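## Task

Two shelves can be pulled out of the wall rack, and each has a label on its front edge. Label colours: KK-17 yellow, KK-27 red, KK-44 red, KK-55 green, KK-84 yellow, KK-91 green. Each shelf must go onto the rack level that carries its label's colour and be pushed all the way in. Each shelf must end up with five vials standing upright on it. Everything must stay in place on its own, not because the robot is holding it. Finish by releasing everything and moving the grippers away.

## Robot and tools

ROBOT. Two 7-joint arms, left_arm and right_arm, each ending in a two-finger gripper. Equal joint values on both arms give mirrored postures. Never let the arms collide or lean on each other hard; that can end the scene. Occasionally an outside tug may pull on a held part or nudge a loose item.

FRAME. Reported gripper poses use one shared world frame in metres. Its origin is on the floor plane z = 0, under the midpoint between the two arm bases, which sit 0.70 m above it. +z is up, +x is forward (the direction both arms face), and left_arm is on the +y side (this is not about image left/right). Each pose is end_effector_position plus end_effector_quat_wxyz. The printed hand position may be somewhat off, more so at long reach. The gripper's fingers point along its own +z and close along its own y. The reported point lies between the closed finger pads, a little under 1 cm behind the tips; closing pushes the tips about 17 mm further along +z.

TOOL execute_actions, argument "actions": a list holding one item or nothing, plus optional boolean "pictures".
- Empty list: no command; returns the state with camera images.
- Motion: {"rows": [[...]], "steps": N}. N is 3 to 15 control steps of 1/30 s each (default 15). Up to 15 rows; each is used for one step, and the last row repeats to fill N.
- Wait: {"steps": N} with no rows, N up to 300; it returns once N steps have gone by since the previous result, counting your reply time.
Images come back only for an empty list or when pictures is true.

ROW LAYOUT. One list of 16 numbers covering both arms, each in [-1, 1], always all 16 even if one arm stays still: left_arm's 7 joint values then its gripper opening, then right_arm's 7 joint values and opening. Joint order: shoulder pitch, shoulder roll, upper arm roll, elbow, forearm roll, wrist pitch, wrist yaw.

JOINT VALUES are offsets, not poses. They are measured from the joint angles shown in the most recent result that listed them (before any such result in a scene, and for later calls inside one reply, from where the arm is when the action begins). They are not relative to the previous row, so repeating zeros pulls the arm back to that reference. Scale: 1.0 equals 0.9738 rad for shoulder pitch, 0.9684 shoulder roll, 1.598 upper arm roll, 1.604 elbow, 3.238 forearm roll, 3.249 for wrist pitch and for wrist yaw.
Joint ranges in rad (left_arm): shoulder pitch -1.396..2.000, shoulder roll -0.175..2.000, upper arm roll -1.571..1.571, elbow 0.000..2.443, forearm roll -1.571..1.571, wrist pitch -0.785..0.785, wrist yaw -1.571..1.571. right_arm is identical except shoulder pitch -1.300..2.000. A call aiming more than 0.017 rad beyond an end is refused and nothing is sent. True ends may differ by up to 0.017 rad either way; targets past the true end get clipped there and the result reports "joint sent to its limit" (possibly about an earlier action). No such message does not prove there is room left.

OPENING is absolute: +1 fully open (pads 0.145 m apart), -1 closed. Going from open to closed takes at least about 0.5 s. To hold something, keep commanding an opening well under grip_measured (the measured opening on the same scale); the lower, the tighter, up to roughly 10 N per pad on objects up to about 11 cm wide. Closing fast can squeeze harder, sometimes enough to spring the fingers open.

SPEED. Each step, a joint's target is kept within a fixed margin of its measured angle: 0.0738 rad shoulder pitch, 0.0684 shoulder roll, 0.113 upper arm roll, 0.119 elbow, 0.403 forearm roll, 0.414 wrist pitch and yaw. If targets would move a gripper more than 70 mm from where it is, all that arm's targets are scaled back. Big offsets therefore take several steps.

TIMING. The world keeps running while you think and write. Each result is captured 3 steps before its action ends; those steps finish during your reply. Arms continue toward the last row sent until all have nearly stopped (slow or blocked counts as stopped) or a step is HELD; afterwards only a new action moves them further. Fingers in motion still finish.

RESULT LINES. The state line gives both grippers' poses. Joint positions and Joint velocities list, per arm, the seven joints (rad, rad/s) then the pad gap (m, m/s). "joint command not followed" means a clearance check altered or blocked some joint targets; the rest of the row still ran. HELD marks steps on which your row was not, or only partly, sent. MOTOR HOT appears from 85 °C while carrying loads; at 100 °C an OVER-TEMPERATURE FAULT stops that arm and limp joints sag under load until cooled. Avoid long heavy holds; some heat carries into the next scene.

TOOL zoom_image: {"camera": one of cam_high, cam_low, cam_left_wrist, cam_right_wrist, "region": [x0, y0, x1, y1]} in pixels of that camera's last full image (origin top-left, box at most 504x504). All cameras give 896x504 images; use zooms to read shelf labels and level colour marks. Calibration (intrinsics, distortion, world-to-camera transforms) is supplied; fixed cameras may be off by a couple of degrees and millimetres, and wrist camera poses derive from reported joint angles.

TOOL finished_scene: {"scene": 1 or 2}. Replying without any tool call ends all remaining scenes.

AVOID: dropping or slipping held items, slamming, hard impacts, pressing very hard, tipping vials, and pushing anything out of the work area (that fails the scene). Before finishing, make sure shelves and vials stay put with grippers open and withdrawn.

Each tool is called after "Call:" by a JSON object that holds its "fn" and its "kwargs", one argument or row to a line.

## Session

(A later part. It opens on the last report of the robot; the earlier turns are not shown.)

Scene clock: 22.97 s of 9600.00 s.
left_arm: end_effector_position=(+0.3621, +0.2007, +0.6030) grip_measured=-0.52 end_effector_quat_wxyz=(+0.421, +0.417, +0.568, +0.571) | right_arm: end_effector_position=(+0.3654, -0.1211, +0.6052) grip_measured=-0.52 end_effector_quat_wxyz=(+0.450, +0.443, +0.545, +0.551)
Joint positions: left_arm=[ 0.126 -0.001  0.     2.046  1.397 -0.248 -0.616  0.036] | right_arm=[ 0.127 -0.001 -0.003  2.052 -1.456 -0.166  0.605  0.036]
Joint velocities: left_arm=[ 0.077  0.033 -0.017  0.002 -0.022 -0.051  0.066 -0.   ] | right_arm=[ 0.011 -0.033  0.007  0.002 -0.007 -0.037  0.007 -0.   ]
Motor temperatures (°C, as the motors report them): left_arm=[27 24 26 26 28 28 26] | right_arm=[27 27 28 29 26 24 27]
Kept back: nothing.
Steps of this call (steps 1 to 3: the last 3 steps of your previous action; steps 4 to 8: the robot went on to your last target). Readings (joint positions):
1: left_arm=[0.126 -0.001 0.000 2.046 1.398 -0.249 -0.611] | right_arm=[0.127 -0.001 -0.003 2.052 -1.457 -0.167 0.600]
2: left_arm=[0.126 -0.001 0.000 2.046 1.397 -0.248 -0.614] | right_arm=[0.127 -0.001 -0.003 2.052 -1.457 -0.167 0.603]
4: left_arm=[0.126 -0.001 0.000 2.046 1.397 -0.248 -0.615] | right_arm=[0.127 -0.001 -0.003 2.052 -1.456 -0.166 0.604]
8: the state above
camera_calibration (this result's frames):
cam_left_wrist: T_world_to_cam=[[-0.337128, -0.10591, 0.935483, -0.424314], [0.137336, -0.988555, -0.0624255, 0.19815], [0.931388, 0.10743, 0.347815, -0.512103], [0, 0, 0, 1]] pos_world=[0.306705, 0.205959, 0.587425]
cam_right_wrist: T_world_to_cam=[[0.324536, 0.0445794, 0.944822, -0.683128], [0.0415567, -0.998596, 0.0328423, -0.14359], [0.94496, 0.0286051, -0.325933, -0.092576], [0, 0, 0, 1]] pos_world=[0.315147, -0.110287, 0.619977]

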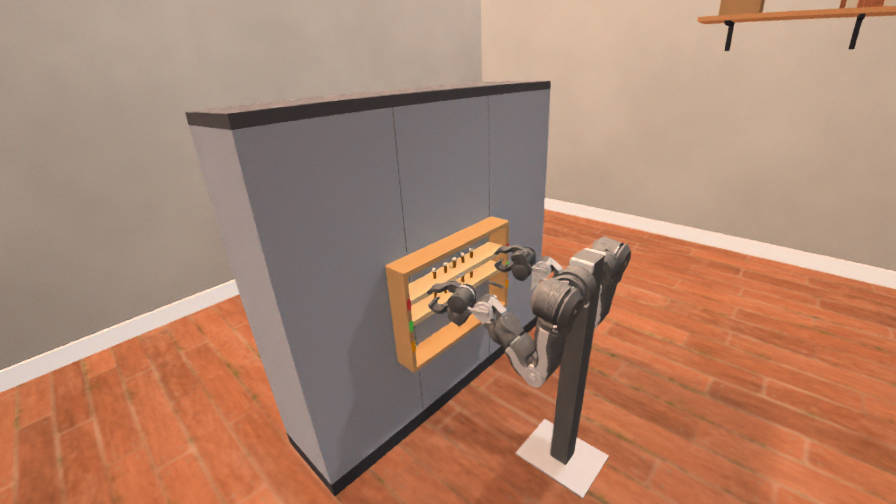

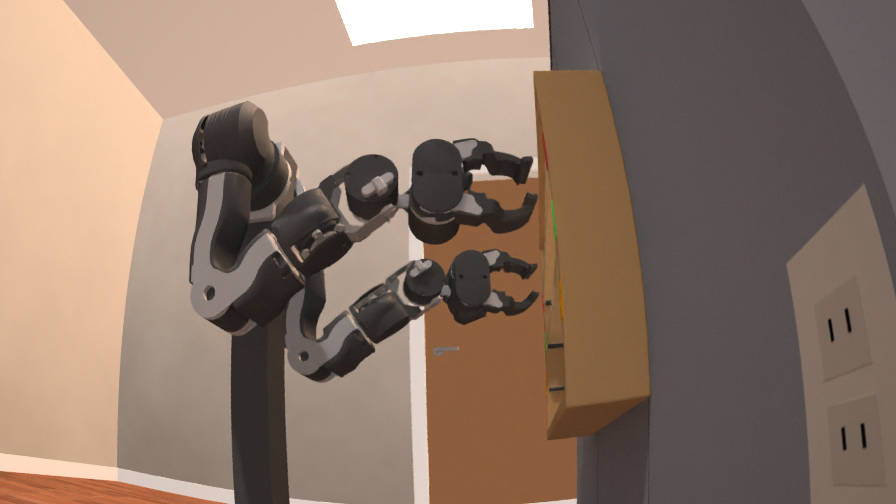

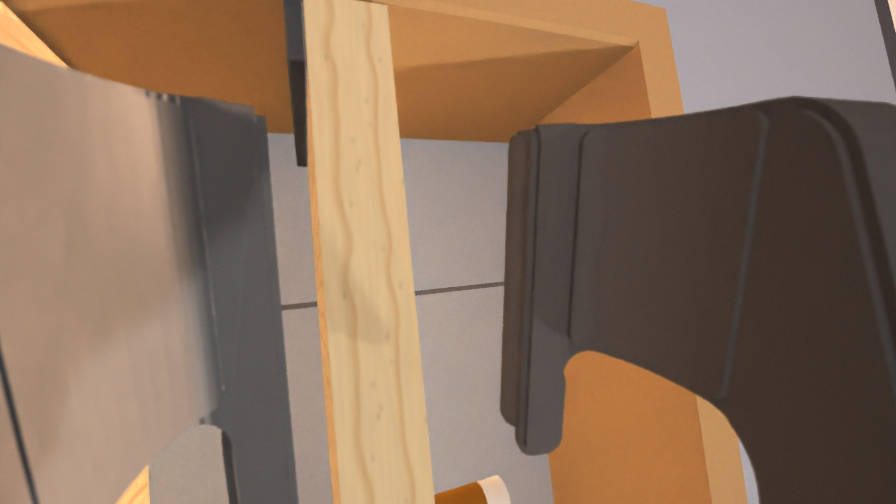

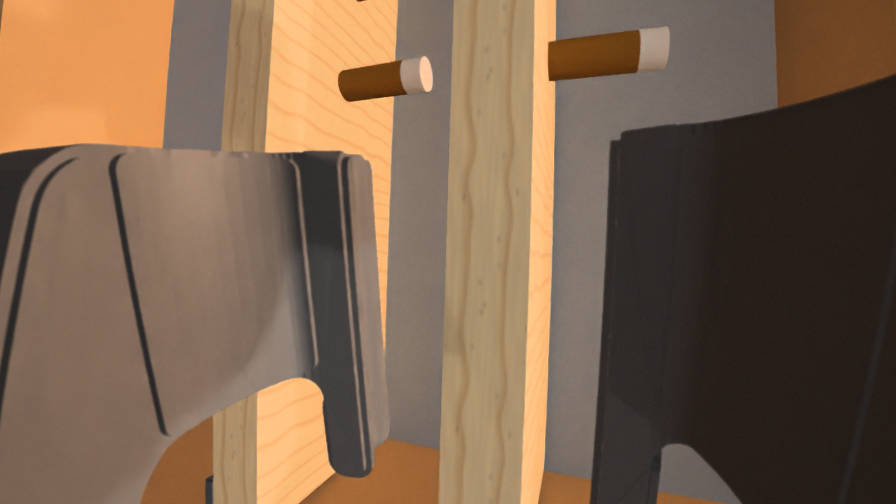

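Call:
{"fn": "execute_actions", "kwargs": {
  "actions": [
    {"rows":[[0.015,0,0,-0.012,0,0,0,-0.52,0.015,0,0,-0.012,0,0,0,-0.52],[0.04,0,0,-0.031,0,0,0.002,-0.52,0.04,0,0,-0.031,0,0,-0.002,-0.52],[0.07,0,0,-0.054,0.002,0,0.005,-0.52,0.07,0,0,-0.054,0,0,-0.005,-0.52],[0.1,0,0,-0.077,0.002,0,0.008,-0.52,0.1,0,0,-0.077,-0.002,0,-0.008,-0.52],[0.13,0,0,-0.101,0.003,-0.002,0.011,-0.52,0.13,0,0,-0.101,-0.002,0,-0.011,-0.52],[0.16,0,0,-0.125,0.004,-0.002,0.014,-0.52,0.16,0,0,-0.125,-0.003,-0.002,-0.014,-0.52],[0.19,0,0,-0.15,0.005,-0.003,0.018,-0.52,0.19,0,0,-0.15,-0.004,-0.002,-0.017,-0.52],[0.22,0,0,-0.175,0.006,-0.004,0.021,-0.52,0.22,0,0,-0.175,-0.004,-0.003,-0.02,-0.52],[0.243,0,0,-0.194,0.007,-0.004,0.024,-0.52,0.243,0,0,-0.194,-0.005,-0.003,-0.023,-0.52],[0.258,0,0,-0.208,0.007,-0.004,0.025,-0.52,0.258,0,0,-0.208,-0.005,-0.003,-0.024,-0.52],[0.264,0,0,-0.214,0.007,-0.004,0.025,-0.52,0.264,0,0,-0.214,-0.005,-0.003,-0.024,-0.52]]}
  ]
}}

Call:
{"fn": "execute_actions", "kwargs": {
  "actions": [
    {"rows":[[0,0,0,0,0,0,0,-0.6,0,0,0,0,0,0,0,-0.6],[0,0,0,0,0,0,0,-0.67,0,0,0,0,0,0,0,-0.67],[0,0,0,0,0,0,0,-0.71,0,0,0,0,0,0,0,-0.71],[0,0,0,0,0,0,0,-0.74,0,0,0,0,0,0,0,-0.74],[0,0,0,0,0,0,0,-0.77,0,0,0,0,0,0,0,-0.77],[0,0,0,0,0,0,0,-0.8,0,0,0,0,0,0,0,-0.8],[0,0,0,0,0,0,0,-0.85,0,0,0,0,0,0,0,-0.85],[0,0,0,0,0,0,0,-0.92,0,0,0,0,0,0,0,-0.92],[0,0,0,0,0,0,0,-1,0,0,0,0,0,0,0,-1]],"steps":13}
  ]
}}

Call:
{"fn": "execute_actions", "kwargs": {
  "actions": [
    {"rows":[[-0.001,0,0,0.007,0,0,0.001,-1,-0.001,0,0,0.007,0,0,-0.001,-1],[-0.008,0,0,0.013,0,0,0,-1,-0.008,0,0,0.013,0,0,0,-1],[-0.017,0,0,0.022,-0.001,0,-0.001,-1,-0.017,0,0,0.022,0,0,0.001,-1],[-0.03,0,0,0.035,-0.001,0.001,-0.004,-1,-0.03,0,0,0.035,0.001,0,0.004,-1],[-0.045,0,0,0.048,-0.002,0.001,-0.006,-1,-0.045,0,0,0.048,0.001,0.001,0.006,-1],[-0.061,0,0,0.064,-0.003,0.002,-0.009,-1,-0.061,0,0,0.064,0.002,0.001,0.009,-1],[-0.078,0,0,0.08,-0.004,0.002,-0.012,-1,-0.078,0,0,0.08,0.002,0.002,0.012,-1],[-0.096,0,0,0.097,-0.005,0.003,-0.015,-1,-0.096,0,0,0.097,0.003,0.002,0.015,-1],[-0.112,0,0,0.113,-0.005,0.003,-0.018,-1,-0.112,0,0,0.113,0.003,0.002,0.018,-1],[-0.127,0,0,0.126,-0.006,0.004,-0.021,-1,-0.127,0,0,0.126,0.004,0.002,0.021,-1],[-0.14,0,0,0.139,-0.007,0.004,-0.023,-1,-0.14,0,0,0.139,0.004,0.003,0.023,-1],[-0.149,0,0,0.148,-0.007,0.004,-0.025,-1,-0.149,0,0,0.148,0.005,0.003,0.025,-1],[-0.156,0,0,0.154,-0.008,0.0045,-0.026,-1,-0.156,0,0,0.154,0.005,0.003,0.026,-1],[-0.159,0,0,0.157,-0.008,0.0045,-0.026,-1,-0.159,0,0,0.157,0.005,0.003,0.026,-1]]}
  ]
}}

Call:
{"fn": "execute_actions", "kwargs": {
  "actions": [
    {"rows":[[-0.002,0,0,0.007,0,0,0.001,-1,-0.002,0,0,0.007,0,0,-0.001,-1],[-0.01,0,0,0.012,0,0,0.001,-1,-0.01,0,0,0.012,0,0,-0.001,-1],[-0.021,0,0,0.02,0,0,0,-1,-0.021,0,0,0.02,0,0,0,-1],[-0.036,0,0,0.031,-0.001,0,0,-1,-0.036,0,0,0.031,0,0,0,-1],[-0.054,0,0,0.043,-0.001,0,-0.001,-1,-0.054,0,0,0.043,0,0,0.001,-1],[-0.073,0,0,0.056,-0.001,0,-0.002,-1,-0.073,0,0,0.056,0,0,0.002,-1],[-0.094,0,0,0.07,-0.002,0.001,-0.003,-1,-0.094,0,0,0.07,0.001,0.001,0.003,-1],[-0.115,0,0,0.085,-0.002,0.001,-0.004,-1,-0.115,0,0,0.085,0.001,0.001,0.004,-1],[-0.135,0,0,0.098,-0.002,0.001,-0.004,-1,-0.135,0,0,0.098,0.001,0.001,0.004,-1],[-0.152,0,0,0.11,-0.003,0.001,-0.005,-1,-0.152,0,0,0.11,0.001,0.001,0.005,-1],[-0.167,0,0,0.121,-0.003,0.001,-0.006,-1,-0.167,0,0,0.121,0.001,0.001,0.006,-1],[-0.179,0,0,0.129,-0.003,0.001,-0.006,-1,-0.179,0,0,0.129,0.001,0.001,0.006,-1],[-0.187,0,0,0.134,-0.003,0.001,-0.007,-1,-0.187,0,0,0.134,0.001,0.001,0.007,-1],[-0.19,0,0,0.137,-0.003,0.001,-0.007,-1,-0.19,0,0,0.137,0.001,0.001,0.007,-1]]}
  ]
}}

Call:
{"fn": "execute_actions", "kwargs": {
  "actions": [
    {"steps":8}
  ],
  "pictures": true
}}

Scene clock: 24.10 s of 9600.00 s.
left_arm: end_effector_position=(+0.4267, +0.2000, +0.6010) grip_measured=-0.52 end_effector_quat_wxyz=(+0.419, +0.421, +0.569, +0.568) | right_arm: end_effector_position=(+0.4300, -0.1214, +0.6036) grip_measured=-0.52 end_effector_quat_wxyz=(+0.448, +0.446, +0.547, +0.548)
Joint positions: left_arm=[ 0.385 -0.001  0.     1.705  1.418 -0.257 -0.542  0.036] | right_arm=[ 0.387 -0.001 -0.003  1.711 -1.47  -0.172  0.534  0.036]
Joint velocities: left_arm=[-0.055  0.011 -0.007  0.002  0.007 -0.051  0.081 -0.   ] | right_arm=[-0.055  0.011 -0.012  0.002 -0.007 -0.022 -0.051  0.   ]
Motor temperatures (°C, as the motors report them): left_arm=[28 24 26 26 28 28 26] | right_arm=[27 27 28 29 26 24 27]
Steps of this call (steps 1 to 15: the robot went on to your last target; steps 16 to 22: nothing new was sent; steps 23 to 34: the first 12 steps of this action). Readings (joint positions):
23: left_arm=[0.133 -0.001 0.000 2.037 1.396 -0.248 -0.615] | right_arm=[0.134 -0.001 -0.003 2.042 -1.456 -0.166 0.605]
24: left_arm=[0.156 -0.001 0.000 2.007 1.396 -0.248 -0.614] | right_arm=[0.157 -0.001 -0.003 2.013 -1.456 -0.166 0.603]
26: left_arm=[0.223 -0.001 0.000 1.927 1.401 -0.248 -0.604] | right_arm=[0.225 -0.001 -0.003 1.933 -1.458 -0.166 0.593]
30: left_arm=[0.338 -0.001 0.000 1.772 1.411 -0.255 -0.565] | right_arm=[0.339 -0.001 -0.003 1.778 -1.466 -0.170 0.557]
34: the state above

Scene clock: 24.53 s of 9600.00 s.
left_arm: end_effector_position=(+0.4267, +0.2000, +0.6010) grip_measured=-0.76 end_effector_quat_wxyz=(+0.420, +0.420, +0.570, +0.568) | right_arm: end_effector_position=(+0.4300, -0.1215, +0.6031) grip_measured=-0.76 end_effector_quat_wxyz=(+0.448, +0.446, +0.549, +0.547)
Joint positions: left_arm=[ 0.385 -0.001  0.     1.705  1.42  -0.258 -0.541  0.018] | right_arm=[ 0.387 -0.001 -0.003  1.711 -1.473 -0.173  0.536  0.018]
Joint velocities: left_arm=[-0.011 -0.077  0.012 -0.002  0.022 -0.037 -0.051  0.   ] | right_arm=[ 0.099 -0.011 -0.002  0.002 -0.022  0.051  0.007 -0.   ]
Motor temperatures (°C, as the motors report them): left_arm=[28 24 26 26 28 28 26] | right_arm=[28 27 28 29 26 24 27]
Steps of this call (steps 1 to 3: the last 3 steps of your previous action; steps 4 to 13: the first 10 steps of this action, its rows measured from where the robot was after step 3). Readings (joint positions):
3: left_arm=[0.385 -0.001 0.000 1.705 1.418 -0.258 -0.540] | right_arm=[0.387 -0.001 -0.003 1.711 -1.471 -0.173 0.532]
4: left_arm=[0.385 -0.001 0.000 1.705 1.418 -0.258 -0.540] | right_arm=[0.387 -0.001 -0.003 1.711 -1.471 -0.173 0.532]
5: left_arm=[0.385 -0.001 0.000 1.705 1.418 -0.258 -0.540] | right_arm=[0.387 -0.001 -0.003 1.711 -1.471 -0.173 0.532]
7: left_arm=[0.385 -0.001 0.000 1.705 1.418 -0.258 -0.540] | right_arm=[0.387 -0.001 -0.003 1.711 -1.471 -0.173 0.533]
11: left_arm=[0.385 -0.001 0.000 1.705 1.420 -0.258 -0.541] | right_arm=[0.387 -0.001 -0.003 1.711 -1.473 -0.173 0.536]
13: the state above

Scene clock: 25.03 s of 9600.00 s.
left_arm: end_effector_position=(+0.3865, +0.1997, +0.6063) grip_measured=-0.76 end_effector_quat_wxyz=(+0.423, +0.419, +0.570, +0.567) | right_arm: end_effector_position=(+0.3895, -0.1210, +0.6086) grip_measured=-0.76 end_effector_quat_wxyz=(+0.449, +0.443, +0.549, +0.548)
Joint positions: left_arm=[ 0.237 -0.001  0.     1.934  1.405 -0.247 -0.62   0.018] | right_arm=[ 0.24  -0.001 -0.003  1.941 -1.461 -0.17   0.615  0.018]
Joint velocities: left_arm=[-0.209  0.011  0.022  0.364 -0.066 -0.007 -0.139  0.   ] | right_arm=[-0.297  0.011 -0.027  0.379  0.051  0.037  0.139 -0.   ]
Motor temperatures (°C, as the motors report them): left_arm=[28 24 26 26 28 28 26] | right_arm=[28 27 28 29 26 24 27]
Steps of this call (steps 1 to 3: the last 3 steps of your previous action; steps 4 to 15: the first 12 steps of this action, its rows measured from where the robot was after step 3). Readings (joint positions):
3: left_arm=[0.385 -0.001 0.000 1.705 1.420 -0.258 -0.541] | right_arm=[0.387 -0.001 -0.003 1.711 -1.473 -0.173 0.536]
4: left_arm=[0.384 -0.001 0.000 1.708 1.421 -0.258 -0.542] | right_arm=[0.386 -0.001 -0.003 1.713 -1.473 -0.174 0.537]
5: left_arm=[0.379 -0.001 0.000 1.715 1.421 -0.258 -0.544] | right_arm=[0.381 -0.001 -0.003 1.722 -1.474 -0.174 0.540]
7: left_arm=[0.355 -0.001 0.000 1.749 1.421 -0.257 -0.553] | right_arm=[0.357 -0.001 -0.003 1.756 -1.473 -0.174 0.549]
11: left_arm=[0.290 -0.001 0.000 1.849 1.413 -0.252 -0.586] | right_arm=[0.292 -0.001 -0.003 1.856 -1.468 -0.172 0.582]
15: the state above

Scene clock: 25.53 s of 9600.00 s.
left_arm: end_effector_position=(+0.3427, +0.1995, +0.6044) grip_measured=-0.76 end_effector_quat_wxyz=(+0.422, +0.421, +0.571, +0.565) | right_arm: end_effector_position=(+0.3454, -0.1208, +0.6067) grip_measured=-0.76 end_effector_quat_wxyz=(+0.447, +0.444, +0.552, +0.546)
Joint positions: left_arm=[ 0.051 -0.001  0.     2.149  1.399 -0.24  -0.656  0.018] | right_arm=[ 0.054 -0.001 -0.003  2.156 -1.456 -0.169  0.651  0.018]
Joint velocities: left_arm=[-0.297  0.011 -0.007  0.354 -0.051  0.022  0.007  0.   ] | right_arm=[-0.275  0.011 -0.002  0.344  0.066  0.051 -0.037 -0.   ]
Motor temperatures (°C, as the motors report them): left_arm=[28 24 26 26 28 28 26] | right_arm=[28 27 28 29 26 24 27]
Steps of this call (steps 1 to 3: the last 3 steps of your previous action; steps 4 to 15: the first 12 steps of this action, its rows measured from where the robot was after step 3). Readings (joint positions):
3: left_arm=[0.228 -0.001 0.000 1.951 1.401 -0.244 -0.630] | right_arm=[0.230 -0.001 -0.003 1.957 -1.459 -0.169 0.626]
4: left_arm=[0.226 -0.001 0.000 1.952 1.402 -0.244 -0.632] | right_arm=[0.229 -0.001 -0.003 1.959 -1.459 -0.169 0.627]
5: left_arm=[0.220 -0.001 0.000 1.959 1.403 -0.244 -0.633] | right_arm=[0.223 -0.001 -0.003 1.965 -1.459 -0.169 0.629]
7: left_arm=[0.192 -0.001 0.000 1.988 1.403 -0.244 -0.637] | right_arm=[0.195 -0.001 -0.003 1.996 -1.459 -0.169 0.632]
11: left_arm=[0.114 -0.001 0.000 2.075 1.401 -0.242 -0.647] | right_arm=[0.117 -0.001 -0.003 2.082 -1.458 -0.169 0.643]
15: the state above

Scene clock: 25.80 s of 9600.00 s.
left_arm: end_effector_position=(+0.3397, +0.1995, +0.6046) grip_measured=-0.76 end_effector_quat_wxyz=(+0.422, +0.421, +0.572, +0.564) | right_arm: end_effector_position=(+0.3425, -0.1207, +0.6070) grip_measured=-0.76 end_effector_quat_wxyz=(+0.447, +0.444, +0.552, +0.546)
Joint positions: left_arm=[ 0.04  -0.001  0.     2.164  1.398 -0.24  -0.661  0.018] | right_arm=[ 0.043 -0.001 -0.003  2.17  -1.455 -0.169  0.655  0.018]
Joint velocities: left_arm=[ 0.011 -0.011 -0.002 -0.002 -0.037 -0.051 -0.022  0.   ] | right_arm=[-0.099 -0.011  0.007  0.002  0.022 -0.022  0.007 -0.   ]
Motor temperatures (°C, as the motors report them): left_arm=[28 24 26 26 28 28 26] | right_arm=[28 27 28 29 26 24 27]
Kept back: nothing.
Steps of this call (steps 1 to 3: the last 3 steps of your previous action; steps 4 to 8: the robot went on to your last target). Readings (joint positions):
1: left_arm=[0.043 -0.001 0.000 2.159 1.398 -0.240 -0.657] | right_arm=[0.046 -0.001 -0.003 2.165 -1.456 -0.169 0.652]
2: left_arm=[0.040 -0.001 0.000 2.163 1.398 -0.240 -0.659] | right_arm=[0.043 -0.001 -0.003 2.170 -1.455 -0.169 0.654]
4: left_arm=[0.040 -0.001 0.000 2.164 1.398 -0.240 -0.660] | right_arm=[0.043 -0.001 -0.003 2.170 -1.455 -0.169 0.655]
8: the state above
camera_calibration (this result's frames):
cam_left_wrist: T_world_to_cam=[[-0.325919, -0.0938271, 0.94073, -0.442833], [0.12926, -0.990141, -0.0539727, 0.198104], [0.936519, 0.104008, 0.334834, -0.484839], [0, 0, 0, 1]] pos_world=[0.284126, 0.205028, 0.589619]
cam_right_wrist: T_world_to_cam=[[0.338148, 0.0557602, 0.93944, -0.6775], [0.0448979, -0.998062, 0.0430789, -0.149591], [0.940021, 0.0276118, -0.339997, -0.0602838], [0, 0, 0, 1]] pos_world=[0.29248, -0.10986, 0.622418]

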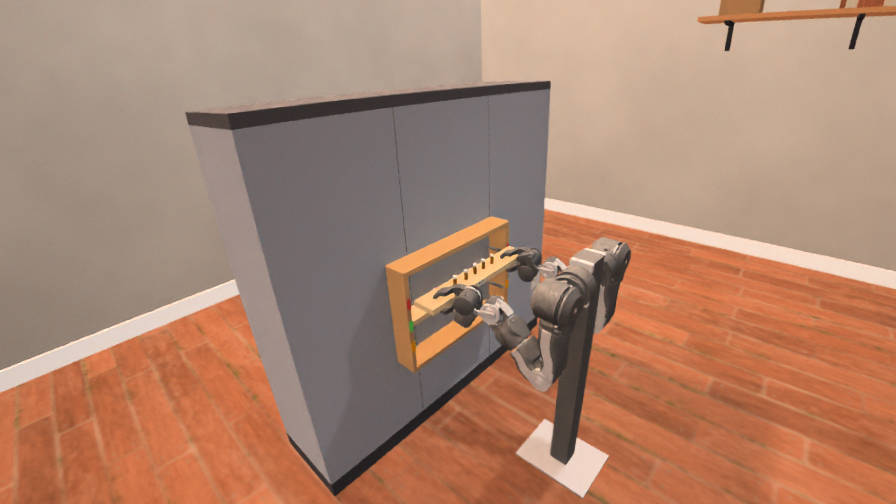

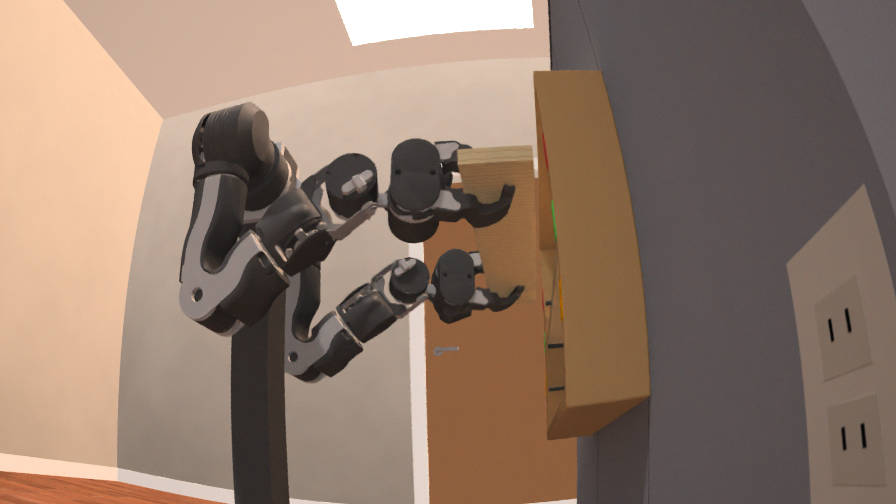

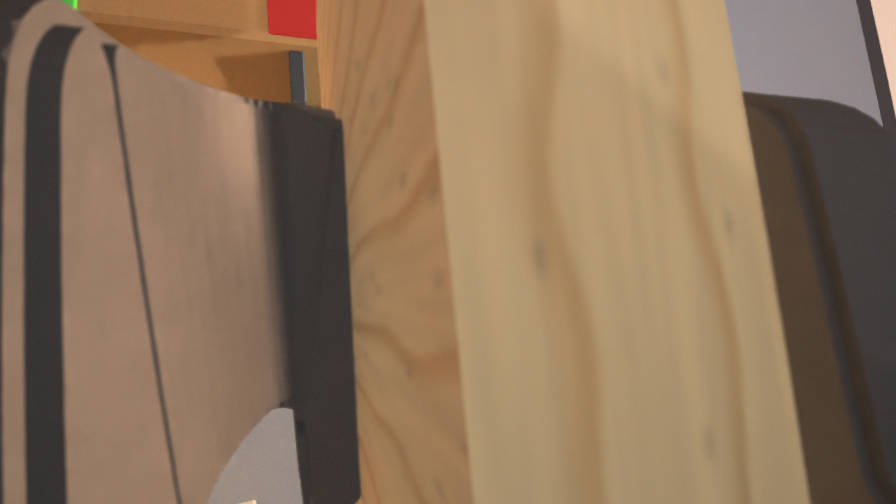

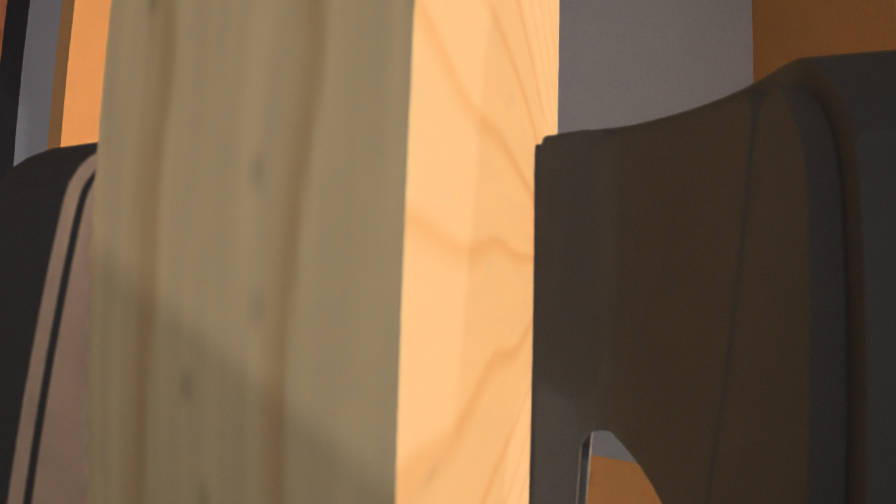

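Call:
{"fn": "execute_actions", "kwargs": {
  "actions": [
    {"rows":[[-0.002,0,0,-0.001,0.002,-0.001,0.011,-1,-0.002,0,0,-0.001,-0.001,0,-0.011,-1],[-0.009,0,0,-0.007,0.004,-0.002,0.02,-1,-0.009,0,0,-0.007,-0.002,-0.001,-0.02,-1],[-0.019,0,0,-0.015,0.006,-0.003,0.03,-1,-0.019,0,0,-0.015,-0.004,-0.002,-0.029,-1],[-0.033,0,0,-0.026,0.009,-0.005,0.041,-1,-0.033,0,0,-0.026,-0.006,-0.003,-0.04,-1],[-0.048,0,0,-0.039,0.012,-0.007,0.053,-1,-0.048,0,0,-0.039,-0.008,-0.004,-0.052,-1],[-0.065,0,0,-0.052,0.015,-0.008,0.066,-1,-0.065,0,0,-0.052,-0.01,-0.005,-0.065,-1],[-0.083,0,0,-0.067,0.018,-0.01,0.08,-1,-0.083,0,0,-0.067,-0.012,-0.006,-0.079,-1],[-0.102,0,0,-0.083,0.021,-0.011,0.092,-1,-0.102,0,0,-0.083,-0.014,-0.007,-0.091,-1],[-0.119,0,0,-0.096,0.024,-0.012,0.103,-1,-0.119,0,0,-0.096,-0.016,-0.008,-0.102,-1],[-0.134,0,0,-0.109,0.026,-0.013,0.113,-1,-0.134,0,0,-0.109,-0.018,-0.008,-0.111,-1],[-0.148,0,0,-0.12,0.028,-0.014,0.121,-1,-0.148,0,0,-0.12,-0.019,-0.009,-0.119,-1],[-0.158,0,0,-0.128,0.029,-0.015,0.126,-1,-0.158,0,0,-0.128,-0.02,-0.009,-0.124,-1],[-0.165,0,0,-0.133,0.03,-0.015,0.128,-1,-0.165,0,0,-0.133,-0.02,-0.009,-0.126,-1],[-0.168,0,0,-0.136,0.03,-0.015,0.128,-1,-0.168,0,0,-0.136,-0.02,-0.009,-0.126,-1]]}
  ]
}}

Call:
{"fn": "execute_actions", "kwargs": {
  "actions": [
    {"rows":[[0.001,0,0,-0.003,0.002,0,0.011,-1,0.001,0,0,-0.003,-0.001,0,-0.011,-1],[0,0,0,-0.011,0.004,-0.001,0.018,-1,0,0,0,-0.011,-0.002,0,-0.018,-1],[-0.002,0,0,-0.023,0.006,-0.001,0.026,-1,-0.002,0,0,-0.023,-0.004,0,-0.026,-1],[-0.004,0,0,-0.039,0.009,-0.002,0.036,-1,-0.004,0,0,-0.039,-0.005,-0.001,-0.036,-1],[-0.006,0,0,-0.056,0.012,-0.002,0.047,-1,-0.006,0,0,-0.056,-0.007,-0.001,-0.047,-1],[-0.008,0,0,-0.076,0.016,-0.003,0.058,-1,-0.008,0,0,-0.076,-0.009,-0.001,-0.058,-1],[-0.01,0,0,-0.098,0.019,-0.003,0.07,-1,-0.01,0,0,-0.098,-0.011,-0.001,-0.07,-1],[-0.013,0,0,-0.12,0.022,-0.003,0.081,-1,-0.013,0,0,-0.12,-0.013,-0.001,-0.081,-1],[-0.015,0,0,-0.14,0.023,-0.003,0.091,-1,-0.015,0,0,-0.14,-0.0135,-0.001,-0.09,-1],[-0.017,0,0,-0.157,0.023,-0.003,0.099,-1,-0.017,0,0,-0.157,-0.0135,-0.001,-0.098,-1],[-0.018,0,0,-0.173,0.023,-0.003,0.106,-1,-0.018,0,0,-0.173,-0.0135,-0.001,-0.105,-1],[-0.02,0,0,-0.185,0.023,-0.003,0.11,-1,-0.02,0,0,-0.185,-0.0135,-0.001,-0.109,-1],[-0.021,0,0,-0.193,0.023,-0.003,0.112,-1,-0.021,0,0,-0.193,-0.0135,-0.001,-0.111,-1],[-0.021,0,0,-0.197,0.023,-0.003,0.112,-1,-0.021,0,0,-0.197,-0.0135,-0.001,-0.111,-1]]}
  ]
}}

Call:
{"fn": "execute_actions", "kwargs": {
  "actions": [
    {"steps":8}
  ],
  "pictures": true
}}

Scene clock: 26.80 s of 9600.00 s.
left_arm: end_effector_position=(+0.3391, +0.1995, +0.5332) grip_measured=-0.76 end_effector_quat_wxyz=(+0.416, +0.426, +0.574, +0.562) | right_arm: end_effector_position=(+0.3425, -0.1210, +0.5348) grip_measured=-0.76 end_effector_quat_wxyz=(+0.442, +0.450, +0.555, +0.542)
Joint positions: left_arm=[-0.118 -0.001  0.     1.957  1.489 -0.283 -0.301  0.018] | right_arm=[-0.116 -0.001 -0.003  1.964 -1.518 -0.196  0.305  0.018]
Joint velocities: left_arm=[-0.231 -0.033 -0.002 -0.305  0.154  0.007  0.462 -0.001] | right_arm=[-0.275  0.033 -0.007 -0.315 -0.095 -0.007 -0.374  0.   ]
Motor temperatures (°C, as the motors report them): left_arm=[28 24 26 26 28 28 26] | right_arm=[28 27 28 29 26 24 27]
Steps of this call (steps 1 to 18: the robot went on to your last target; steps 19 to 30: the first 12 steps of this action). Readings (joint positions):
19: left_arm=[0.038 -0.001 0.000 2.162 1.402 -0.240 -0.653] | right_arm=[0.041 -0.001 -0.003 2.170 -1.456 -0.169 0.648]
20: left_arm=[0.033 -0.001 0.000 2.157 1.406 -0.241 -0.633] | right_arm=[0.037 -0.001 -0.003 2.164 -1.459 -0.170 0.629]
22: left_arm=[0.012 -0.001 0.000 2.128 1.418 -0.249 -0.575] | right_arm=[0.014 -0.001 -0.003 2.134 -1.468 -0.175 0.574]
26: left_arm=[-0.060 -0.001 0.000 2.033 1.456 -0.269 -0.427] | right_arm=[-0.057 -0.001 -0.003 2.040 -1.495 -0.187 0.427]
30: the state above

Scene clock: 27.30 s of 9600.00 s.
left_arm: end_effector_position=(+0.3393, +0.1996, +0.4596) grip_measured=-0.76 end_effector_quat_wxyz=(+0.409, +0.433, +0.573, +0.564) | right_arm: end_effector_position=(+0.3425, -0.1216, +0.4578) grip_measured=-0.76 end_effector_quat_wxyz=(+0.432, +0.462, +0.556, +0.540)
Joint positions: left_arm=[-0.149 -0.001  0.     1.646  1.572 -0.296  0.041  0.018] | right_arm=[-0.151  0.    -0.003  1.65  -1.566 -0.199 -0.025  0.018]
Joint velocities: left_arm=[-0.011  0.033  0.012 -0.442  0.007 -0.022  0.33  -0.   ] | right_arm=[-0.143 -0.011 -0.002 -0.447 -0.037  0.022 -0.315  0.   ]
Motor temperatures (°C, as the motors report them): left_arm=[28 24 26 26 28 28 27] | right_arm=[28 27 28 29 26 24 28]
Steps of this call (steps 1 to 3: the last 3 steps of your previous action; steps 4 to 15: the first 12 steps of this action, its rows measured from where the robot was after step 3). Readings (joint positions):
3: left_arm=[-0.129 -0.001 0.000 1.942 1.497 -0.286 -0.273] | right_arm=[-0.126 -0.001 -0.003 1.949 -1.523 -0.197 0.277]
4: left_arm=[-0.129 -0.001 0.000 1.941 1.500 -0.286 -0.263] | right_arm=[-0.126 -0.001 -0.003 1.947 -1.526 -0.197 0.268]
5: left_arm=[-0.129 -0.001 0.000 1.931 1.504 -0.286 -0.246] | right_arm=[-0.126 -0.001 -0.003 1.938 -1.528 -0.197 0.251]
7: left_arm=[-0.130 -0.001 0.000 1.886 1.517 -0.289 -0.199] | right_arm=[-0.128 -0.001 -0.003 1.893 -1.537 -0.198 0.205]
11: left_arm=[-0.140 -0.001 0.000 1.753 1.557 -0.295 -0.069] | right_arm=[-0.139 -0.001 -0.003 1.760 -1.563 -0.199 0.076]
15: the state above

Scene clock: 27.57 s of 9600.00 s.
left_arm: end_effector_position=(+0.3385, +0.1996, +0.4568) grip_measured=-0.76 end_effector_quat_wxyz=(+0.410, +0.432, +0.567, +0.569) | right_arm: end_effector_position=(+0.3417, -0.1217, +0.4535) grip_measured=-0.76 end_effector_quat_wxyz=(+0.432, +0.462, +0.553, +0.542)
Joint positions: left_arm=[-0.151 -0.001  0.     1.625  1.572 -0.296  0.077  0.018] | right_arm=[-0.153  0.    -0.003  1.628 -1.566 -0.199 -0.055  0.018]
Joint velocities: left_arm=[-0.011 -0.011  0.007 -0.042  0.007 -0.051  0.007 -0.   ] | right_arm=[-0.055 -0.033  0.002 -0.002  0.081 -0.051 -0.007  0.   ]
Motor temperatures (°C, as the motors report them): left_arm=[28 24 26 26 28 28 27] | right_arm=[28 27 28 29 26 24 28]
Kept back: nothing.
Steps of this call (steps 1 to 3: the last 3 steps of your previous action; steps 4 to 8: the robot went on to your last target). Readings (joint positions):
1: left_arm=[-0.150 -0.001 0.000 1.633 1.572 -0.296 0.055] | right_arm=[-0.152 0.000 -0.003 1.636 -1.566 -0.199 -0.037]
2: left_arm=[-0.151 -0.001 0.000 1.626 1.572 -0.296 0.063] | right_arm=[-0.153 0.000 -0.003 1.629 -1.566 -0.199 -0.044]
4: left_arm=[-0.151 -0.001 0.000 1.625 1.572 -0.296 0.073] | right_arm=[-0.153 0.000 -0.003 1.628 -1.566 -0.199 -0.052]
8: the state above
camera_calibration (this result's frames):
cam_left_wrist: T_world_to_cam=[[-0.309113, -0.121859, 0.943186, -0.305444], [0.129007, -0.987963, -0.0853645, 0.204367], [0.942235, 0.0952899, 0.321112, -0.428183], [0, 0, 0, 1]] pos_world=[0.282668, 0.205488, 0.443031]
cam_right_wrist: T_world_to_cam=[[0.37636, 0.0301281, 0.925983, -0.543028], [0.0399927, -0.999068, 0.0162512, -0.130166], [0.92561, 0.0309163, -0.377214, -0.0894144], [0, 0, 0, 1]] pos_world=[0.292343, -0.11092, 0.471222]

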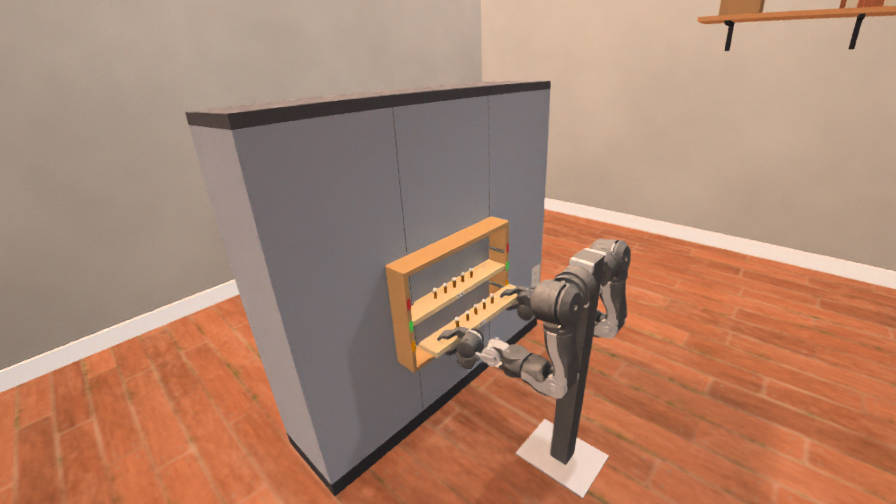

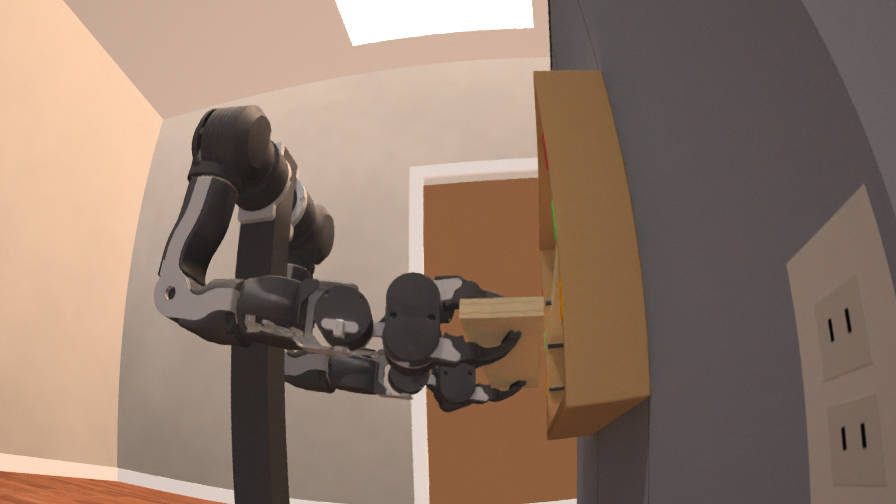

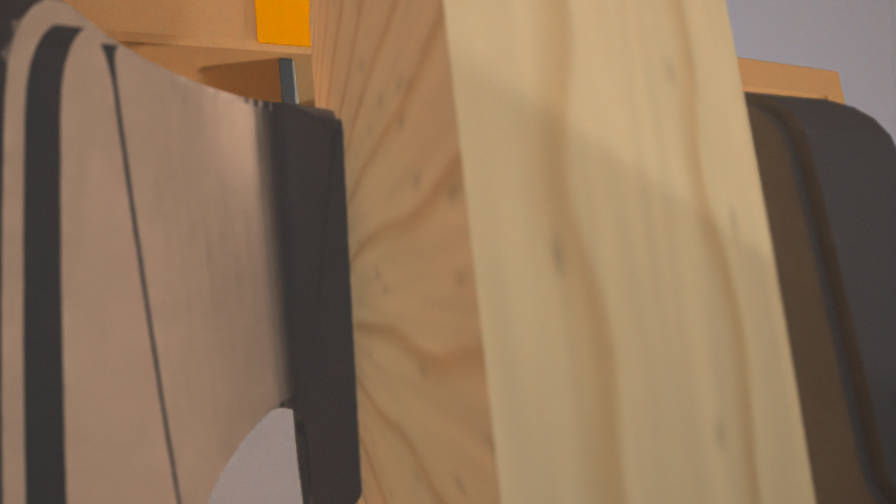

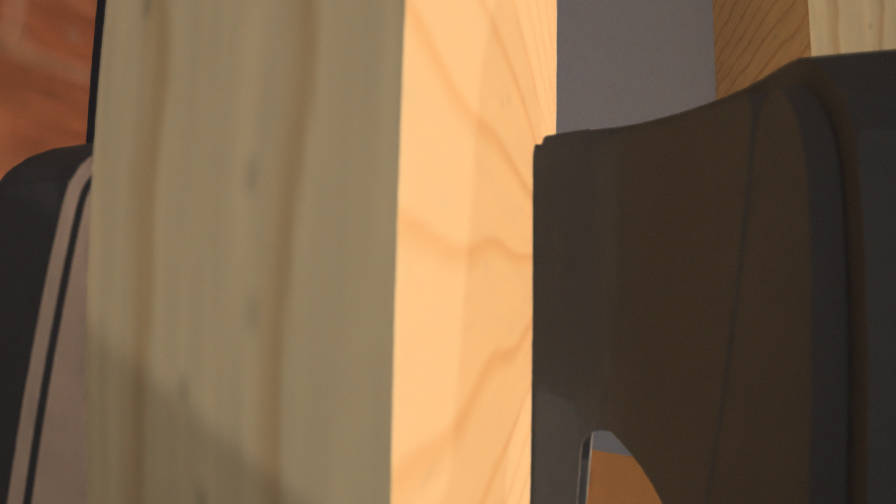

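Call:
{"fn": "execute_actions", "kwargs": {
  "actions": [
    {"rows":[[0.002,0,0,0.003,0,0,0.004,-1,0.007,0,0,0.006,0,0,-0.009,-1],[0.002,0,0,0.005,0,0,0.004,-1,0.007,0,0,0.009,0,0,-0.009,-1],[0.002,0,0,0.007,0,0,0.004,-1,0.007,0,0,0.012,0,0,-0.01,-1],[0.002,0,0,0.009,0,0,0.004,-1,0.007,0,0,0.015,0,0,-0.01,-1],[0.002,0,0,0.011,0,0,0.004,-1,0.007,0,0,0.018,0,0,-0.011,-1],[0.002,0,0,0.013,0,0,0.004,-1,0.007,0,0,0.021,0,0,-0.011,-1],[0.002,0,0,0.015,0,0,0.004,-1,0.007,0,0,0.024,0,0,-0.012,-1],[0.002,0,0,0.016,0,0,0.004,-1,0.007,0,0,0.026,0,0,-0.012,-1]]}
  ],
  "pictures": true
}}

Scene clock: 28.13 s of 9600.00 s.
left_arm: end_effector_position=(+0.3393, +0.1996, +0.4665) grip_measured=-0.76 end_effector_quat_wxyz=(+0.418, +0.424, +0.561, +0.575) | right_arm: end_effector_position=(+0.3423, -0.1218, +0.4653) grip_measured=-0.76 end_effector_quat_wxyz=(+0.441, +0.453, +0.545, +0.550)
Joint positions: left_arm=[-0.15  -0.001  0.     1.647  1.572 -0.296  0.081  0.018] | right_arm=[-0.153  0.001 -0.003  1.657 -1.566 -0.2   -0.06   0.018]
Joint velocities: left_arm=[-0.055  0.011 -0.002  0.007 -0.037  0.022  0.022  0.   ] | right_arm=[ 0.033  0.011  0.017 -0.002  0.066  0.007  0.007  0.   ]
Motor temperatures (°C, as the motors report them): left_arm=[28 24 26 26 28 28 27] | right_arm=[28 27 28 29 26 24 28]
Steps of this call (steps 1 to 5: the robot went on to your last target; steps 6 to 17: the first 12 steps of this action). Readings (joint positions):
6: left_arm=[-0.151 -0.001 0.000 1.625 1.572 -0.296 0.077] | right_arm=[-0.153 0.001 -0.003 1.628 -1.566 -0.199 -0.055]
7: left_arm=[-0.151 -0.001 0.000 1.625 1.572 -0.296 0.077] | right_arm=[-0.153 0.001 -0.003 1.629 -1.566 -0.199 -0.055]
9: left_arm=[-0.151 -0.001 0.000 1.632 1.572 -0.296 0.077] | right_arm=[-0.153 0.001 -0.003 1.637 -1.566 -0.199 -0.055]
13: left_arm=[-0.150 -0.001 0.000 1.647 1.572 -0.296 0.080] | right_arm=[-0.153 0.001 -0.003 1.656 -1.566 -0.199 -0.059]
17: the state above
camera_calibration (this result's frames):
cam_left_wrist: T_world_to_cam=[[-0.335788, -0.123097, 0.933859, -0.30064], [0.131323, -0.987859, -0.0829957, 0.203171], [0.932738, 0.0947679, 0.347877, -0.441179], [0, 0, 0, 1]] pos_world=[0.283873, 0.205506, 0.451094]
cam_right_wrist: T_world_to_cam=[[0.344434, 0.0299465, 0.938333, -0.549048], [0.0398252, -0.999057, 0.0172658, -0.130882], [0.937965, 0.0314223, -0.345302, -0.104549], [0, 0, 0, 1]] pos_world=[0.292387, -0.111032, 0.481348]

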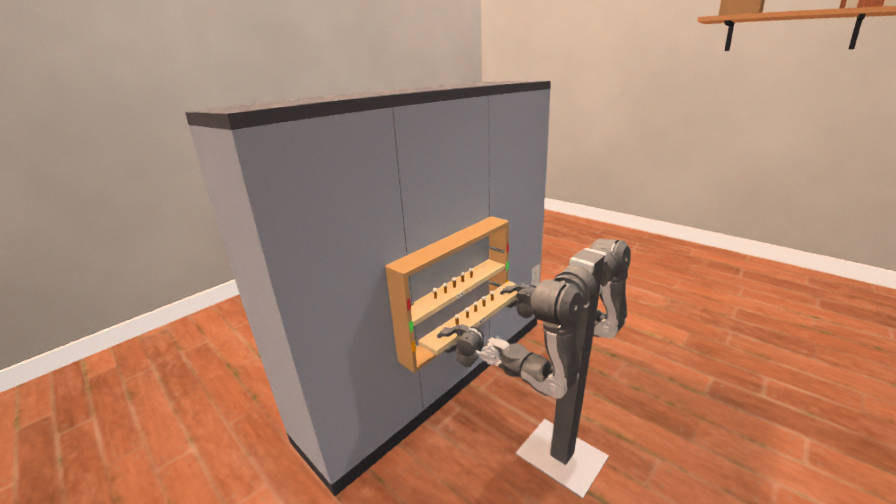

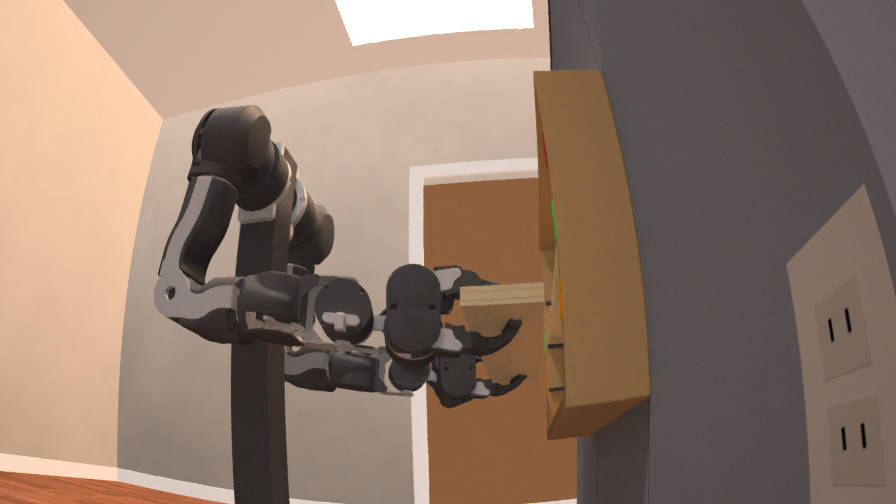

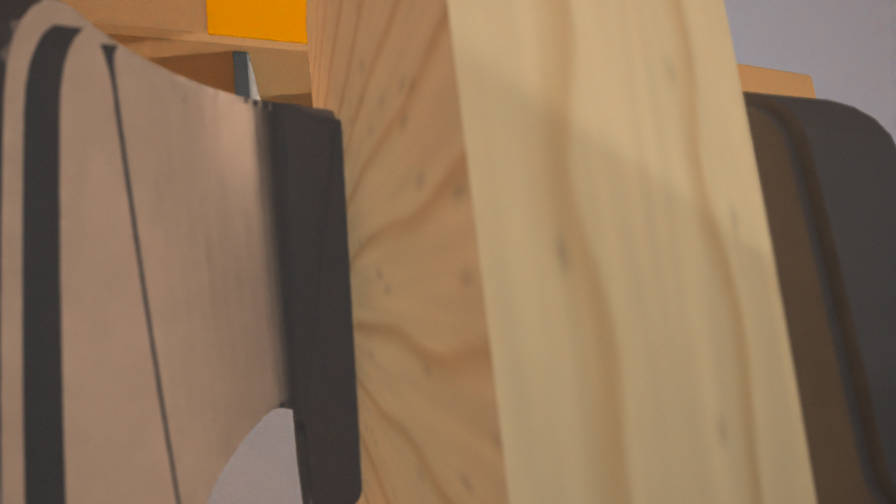

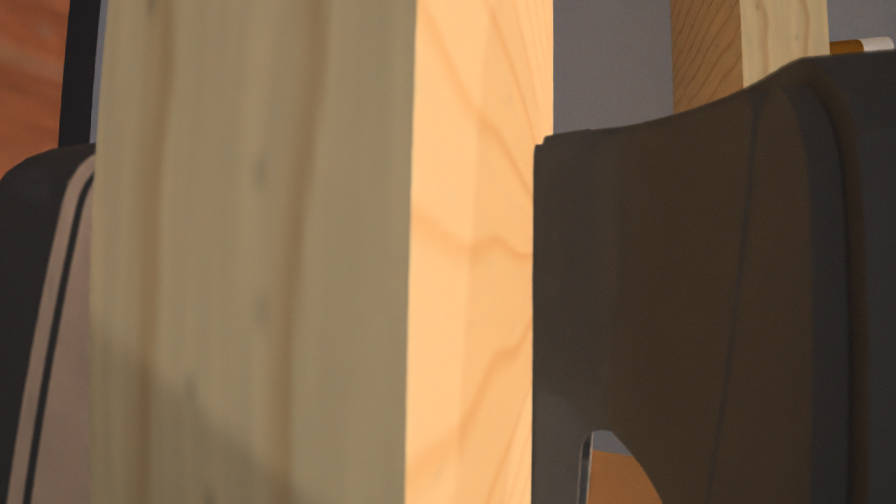

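Call:
{"fn": "execute_actions", "kwargs": {
  "actions": [
    {"rows":[[0.007,0,0,-0.002,0,0,0.003,-1,0.013,0,0,0.004,0,0,-0.011,-1],[0.016,0,0,-0.008,0,0,0.004,-1,0.022,0,0,-0.003,0,0,-0.012,-1],[0.029,0,0,-0.016,0,0,0.004,-1,0.035,0,0,-0.011,0,0,-0.012,-1],[0.046,0,0,-0.028,0,0,0.005,-1,0.052,0,0,-0.023,0,0,-0.013,-1],[0.065,0,0,-0.041,0,0,0.005,-1,0.071,0,0,-0.036,0,0,-0.014,-1],[0.087,0,0,-0.055,0,0,0.006,-1,0.093,0,0,-0.05,0,0,-0.015,-1],[0.11,0,0,-0.071,0,0,0.007,-1,0.116,0,0,-0.066,0,0,-0.016,-1],[0.134,0,0,-0.086,0,0,0.008,-1,0.14,0,0,-0.081,0,0,-0.017,-1],[0.156,0,0,-0.101,0,0,0.008,-1,0.162,0,0,-0.096,0,0,-0.018,-1],[0.175,0,0,-0.114,0,0,0.009,-1,0.181,0,0,-0.109,0,0,-0.019,-1],[0.192,0,0,-0.125,0,0,0.009,-1,0.198,0,0,-0.12,0,0,-0.019,-1],[0.205,0,0,-0.134,0,0,0.01,-1,0.211,0,0,-0.129,0,0,-0.02,-1],[0.214,0,0,-0.14,0,0,0.01,-1,0.22,0,0,-0.135,0,0,-0.02,-1],[0.218,0,0,-0.142,0,0,0.01,-1,0.224,0,0,-0.137,0,0,-0.02,-1]]}
  ]
}}

Call:
{"fn": "execute_actions", "kwargs": {
  "actions": [
    {"steps":8}
  ],
  "pictures": true
}}

Scene clock: 28.83 s of 9600.00 s.
left_arm: end_effector_position=(+0.3831, +0.1996, +0.4650) grip_measured=-0.76 end_effector_quat_wxyz=(+0.420, +0.421, +0.557, +0.580) | right_arm: end_effector_position=(+0.3855, -0.1223, +0.4637) grip_measured=-0.76 end_effector_quat_wxyz=(+0.445, +0.449, +0.540, +0.555)
Joint positions: left_arm=[ 0.051 -0.002  0.     1.438  1.572 -0.299  0.105  0.018] | right_arm=[ 0.045  0.003 -0.003  1.449 -1.566 -0.2   -0.089  0.018]
Joint velocities: left_arm=[ 0.275 -0.011  0.012 -0.315  0.007 -0.022 -0.007 -0.001] | right_arm=[ 0.297 -0.033  0.012 -0.33  -0.051 -0.066 -0.066  0.001]
Motor temperatures (°C, as the motors report them): left_arm=[28 24 26 26 28 28 27] | right_arm=[28 27 28 29 26 24 28]
Steps of this call (steps 1 to 3: the last 3 steps of your previous action; steps 4 to 9: the robot went on to your last target; steps 10 to 21: the first 12 steps of this action). Readings (joint positions):
10: left_arm=[-0.148 -0.001 0.000 1.647 1.572 -0.296 0.081] | right_arm=[-0.152 0.002 -0.003 1.657 -1.566 -0.200 -0.060]
11: left_arm=[-0.140 -0.002 0.000 1.641 1.572 -0.296 0.083] | right_arm=[-0.146 0.002 -0.003 1.652 -1.566 -0.200 -0.062]
13: left_arm=[-0.108 -0.002 0.000 1.609 1.572 -0.296 0.088] | right_arm=[-0.113 0.002 -0.003 1.620 -1.566 -0.200 -0.067]
17: left_arm=[-0.021 -0.002 0.000 1.515 1.572 -0.298 0.097] | right_arm=[-0.028 0.003 -0.003 1.526 -1.566 -0.200 -0.079]
21: the state above

Scene clock: 29.10 s of 9600.00 s.
left_arm: end_effector_position=(+0.3859, +0.1996, +0.4645) grip_measured=-0.76 end_effector_quat_wxyz=(+0.419, +0.421, +0.557, +0.580) | right_arm: end_effector_position=(+0.3882, -0.1224, +0.4632) grip_measured=-0.76 end_effector_quat_wxyz=(+0.445, +0.449, +0.540, +0.555)
Joint positions: left_arm=[ 0.064 -0.002  0.     1.424  1.572 -0.299  0.105  0.018] | right_arm=[ 0.057  0.003 -0.003  1.434 -1.566 -0.2   -0.09   0.018]
Joint velocities: left_arm=[ 0.033 -0.033 -0.002  0.007 -0.037 -0.051  0.066 -0.   ] | right_arm=[-0.011 -0.033  0.002 -0.002 -0.066 -0.022 -0.037 -0.   ]
Motor temperatures (°C, as the motors report them): left_arm=[28 24 26 26 28 28 27] | right_arm=[28 27 28 29 26 24 28]
Kept back: nothing.
Steps of this call (steps 1 to 3: the last 3 steps of your previous action; steps 4 to 8: the robot went on to your last target). Readings (joint positions):
1: left_arm=[0.061 -0.002 0.000 1.428 1.572 -0.299 0.105] | right_arm=[0.053 0.003 -0.003 1.439 -1.566 -0.200 -0.090]
2: left_arm=[0.064 -0.002 0.000 1.424 1.572 -0.299 0.105] | right_arm=[0.057 0.003 -0.003 1.434 -1.566 -0.200 -0.090]
4: left_arm=[0.064 -0.002 0.000 1.424 1.572 -0.299 0.105] | right_arm=[0.057 0.003 -0.003 1.434 -1.566 -0.200 -0.090]
8: the state above
camera_calibration (this result's frames):
cam_left_wrist: T_world_to_cam=[[-0.3474, -0.129885, 0.928678, -0.274947], [0.133875, -0.987086, -0.0879744, 0.198123], [0.928111, 0.0937642, 0.360302, -0.487753], [0, 0, 0, 1]] pos_world=[0.330649, 0.205586, 0.448505]
cam_right_wrist: T_world_to_cam=[[0.328527, 0.0262729, 0.944129, -0.559755], [0.0386832, -0.999149, 0.0143434, -0.131565], [0.943702, 0.0318098, -0.329264, -0.157958], [0, 0, 0, 1]] pos_world=[0.33805, -0.111722, 0.478358]

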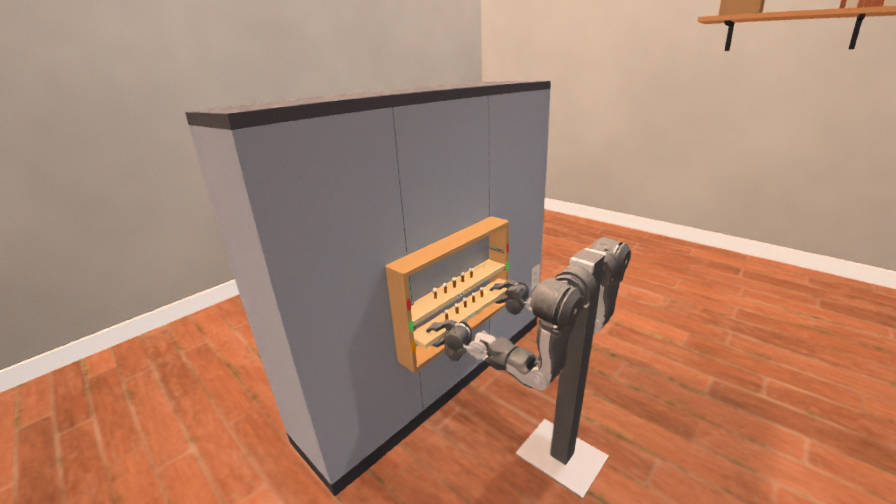

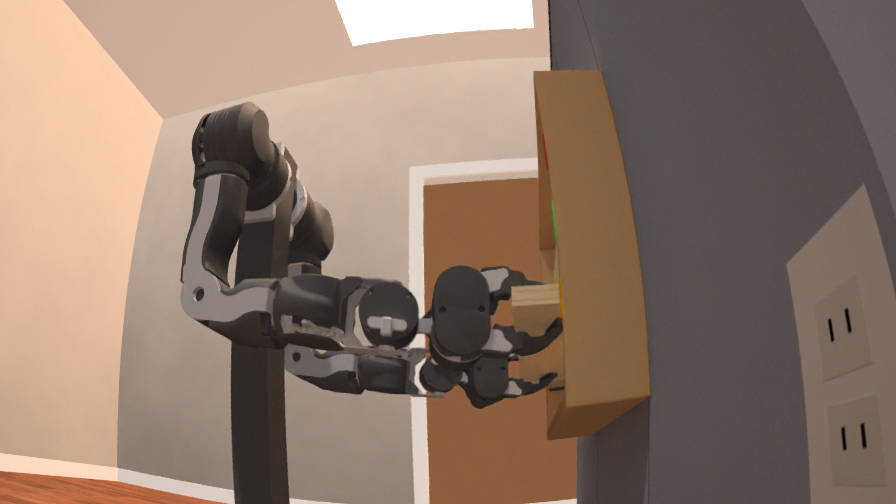

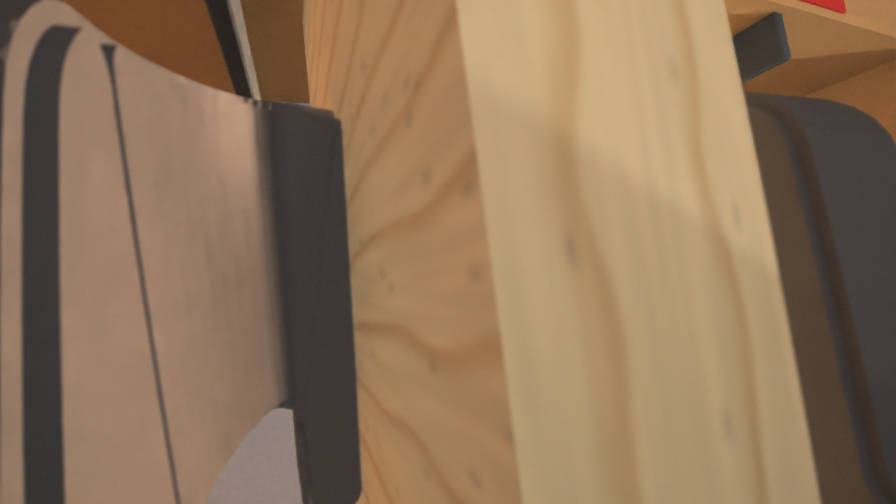

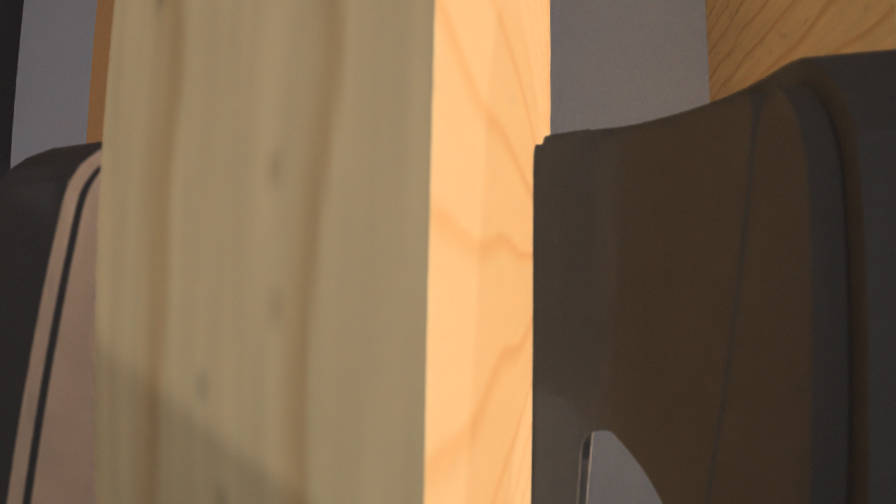

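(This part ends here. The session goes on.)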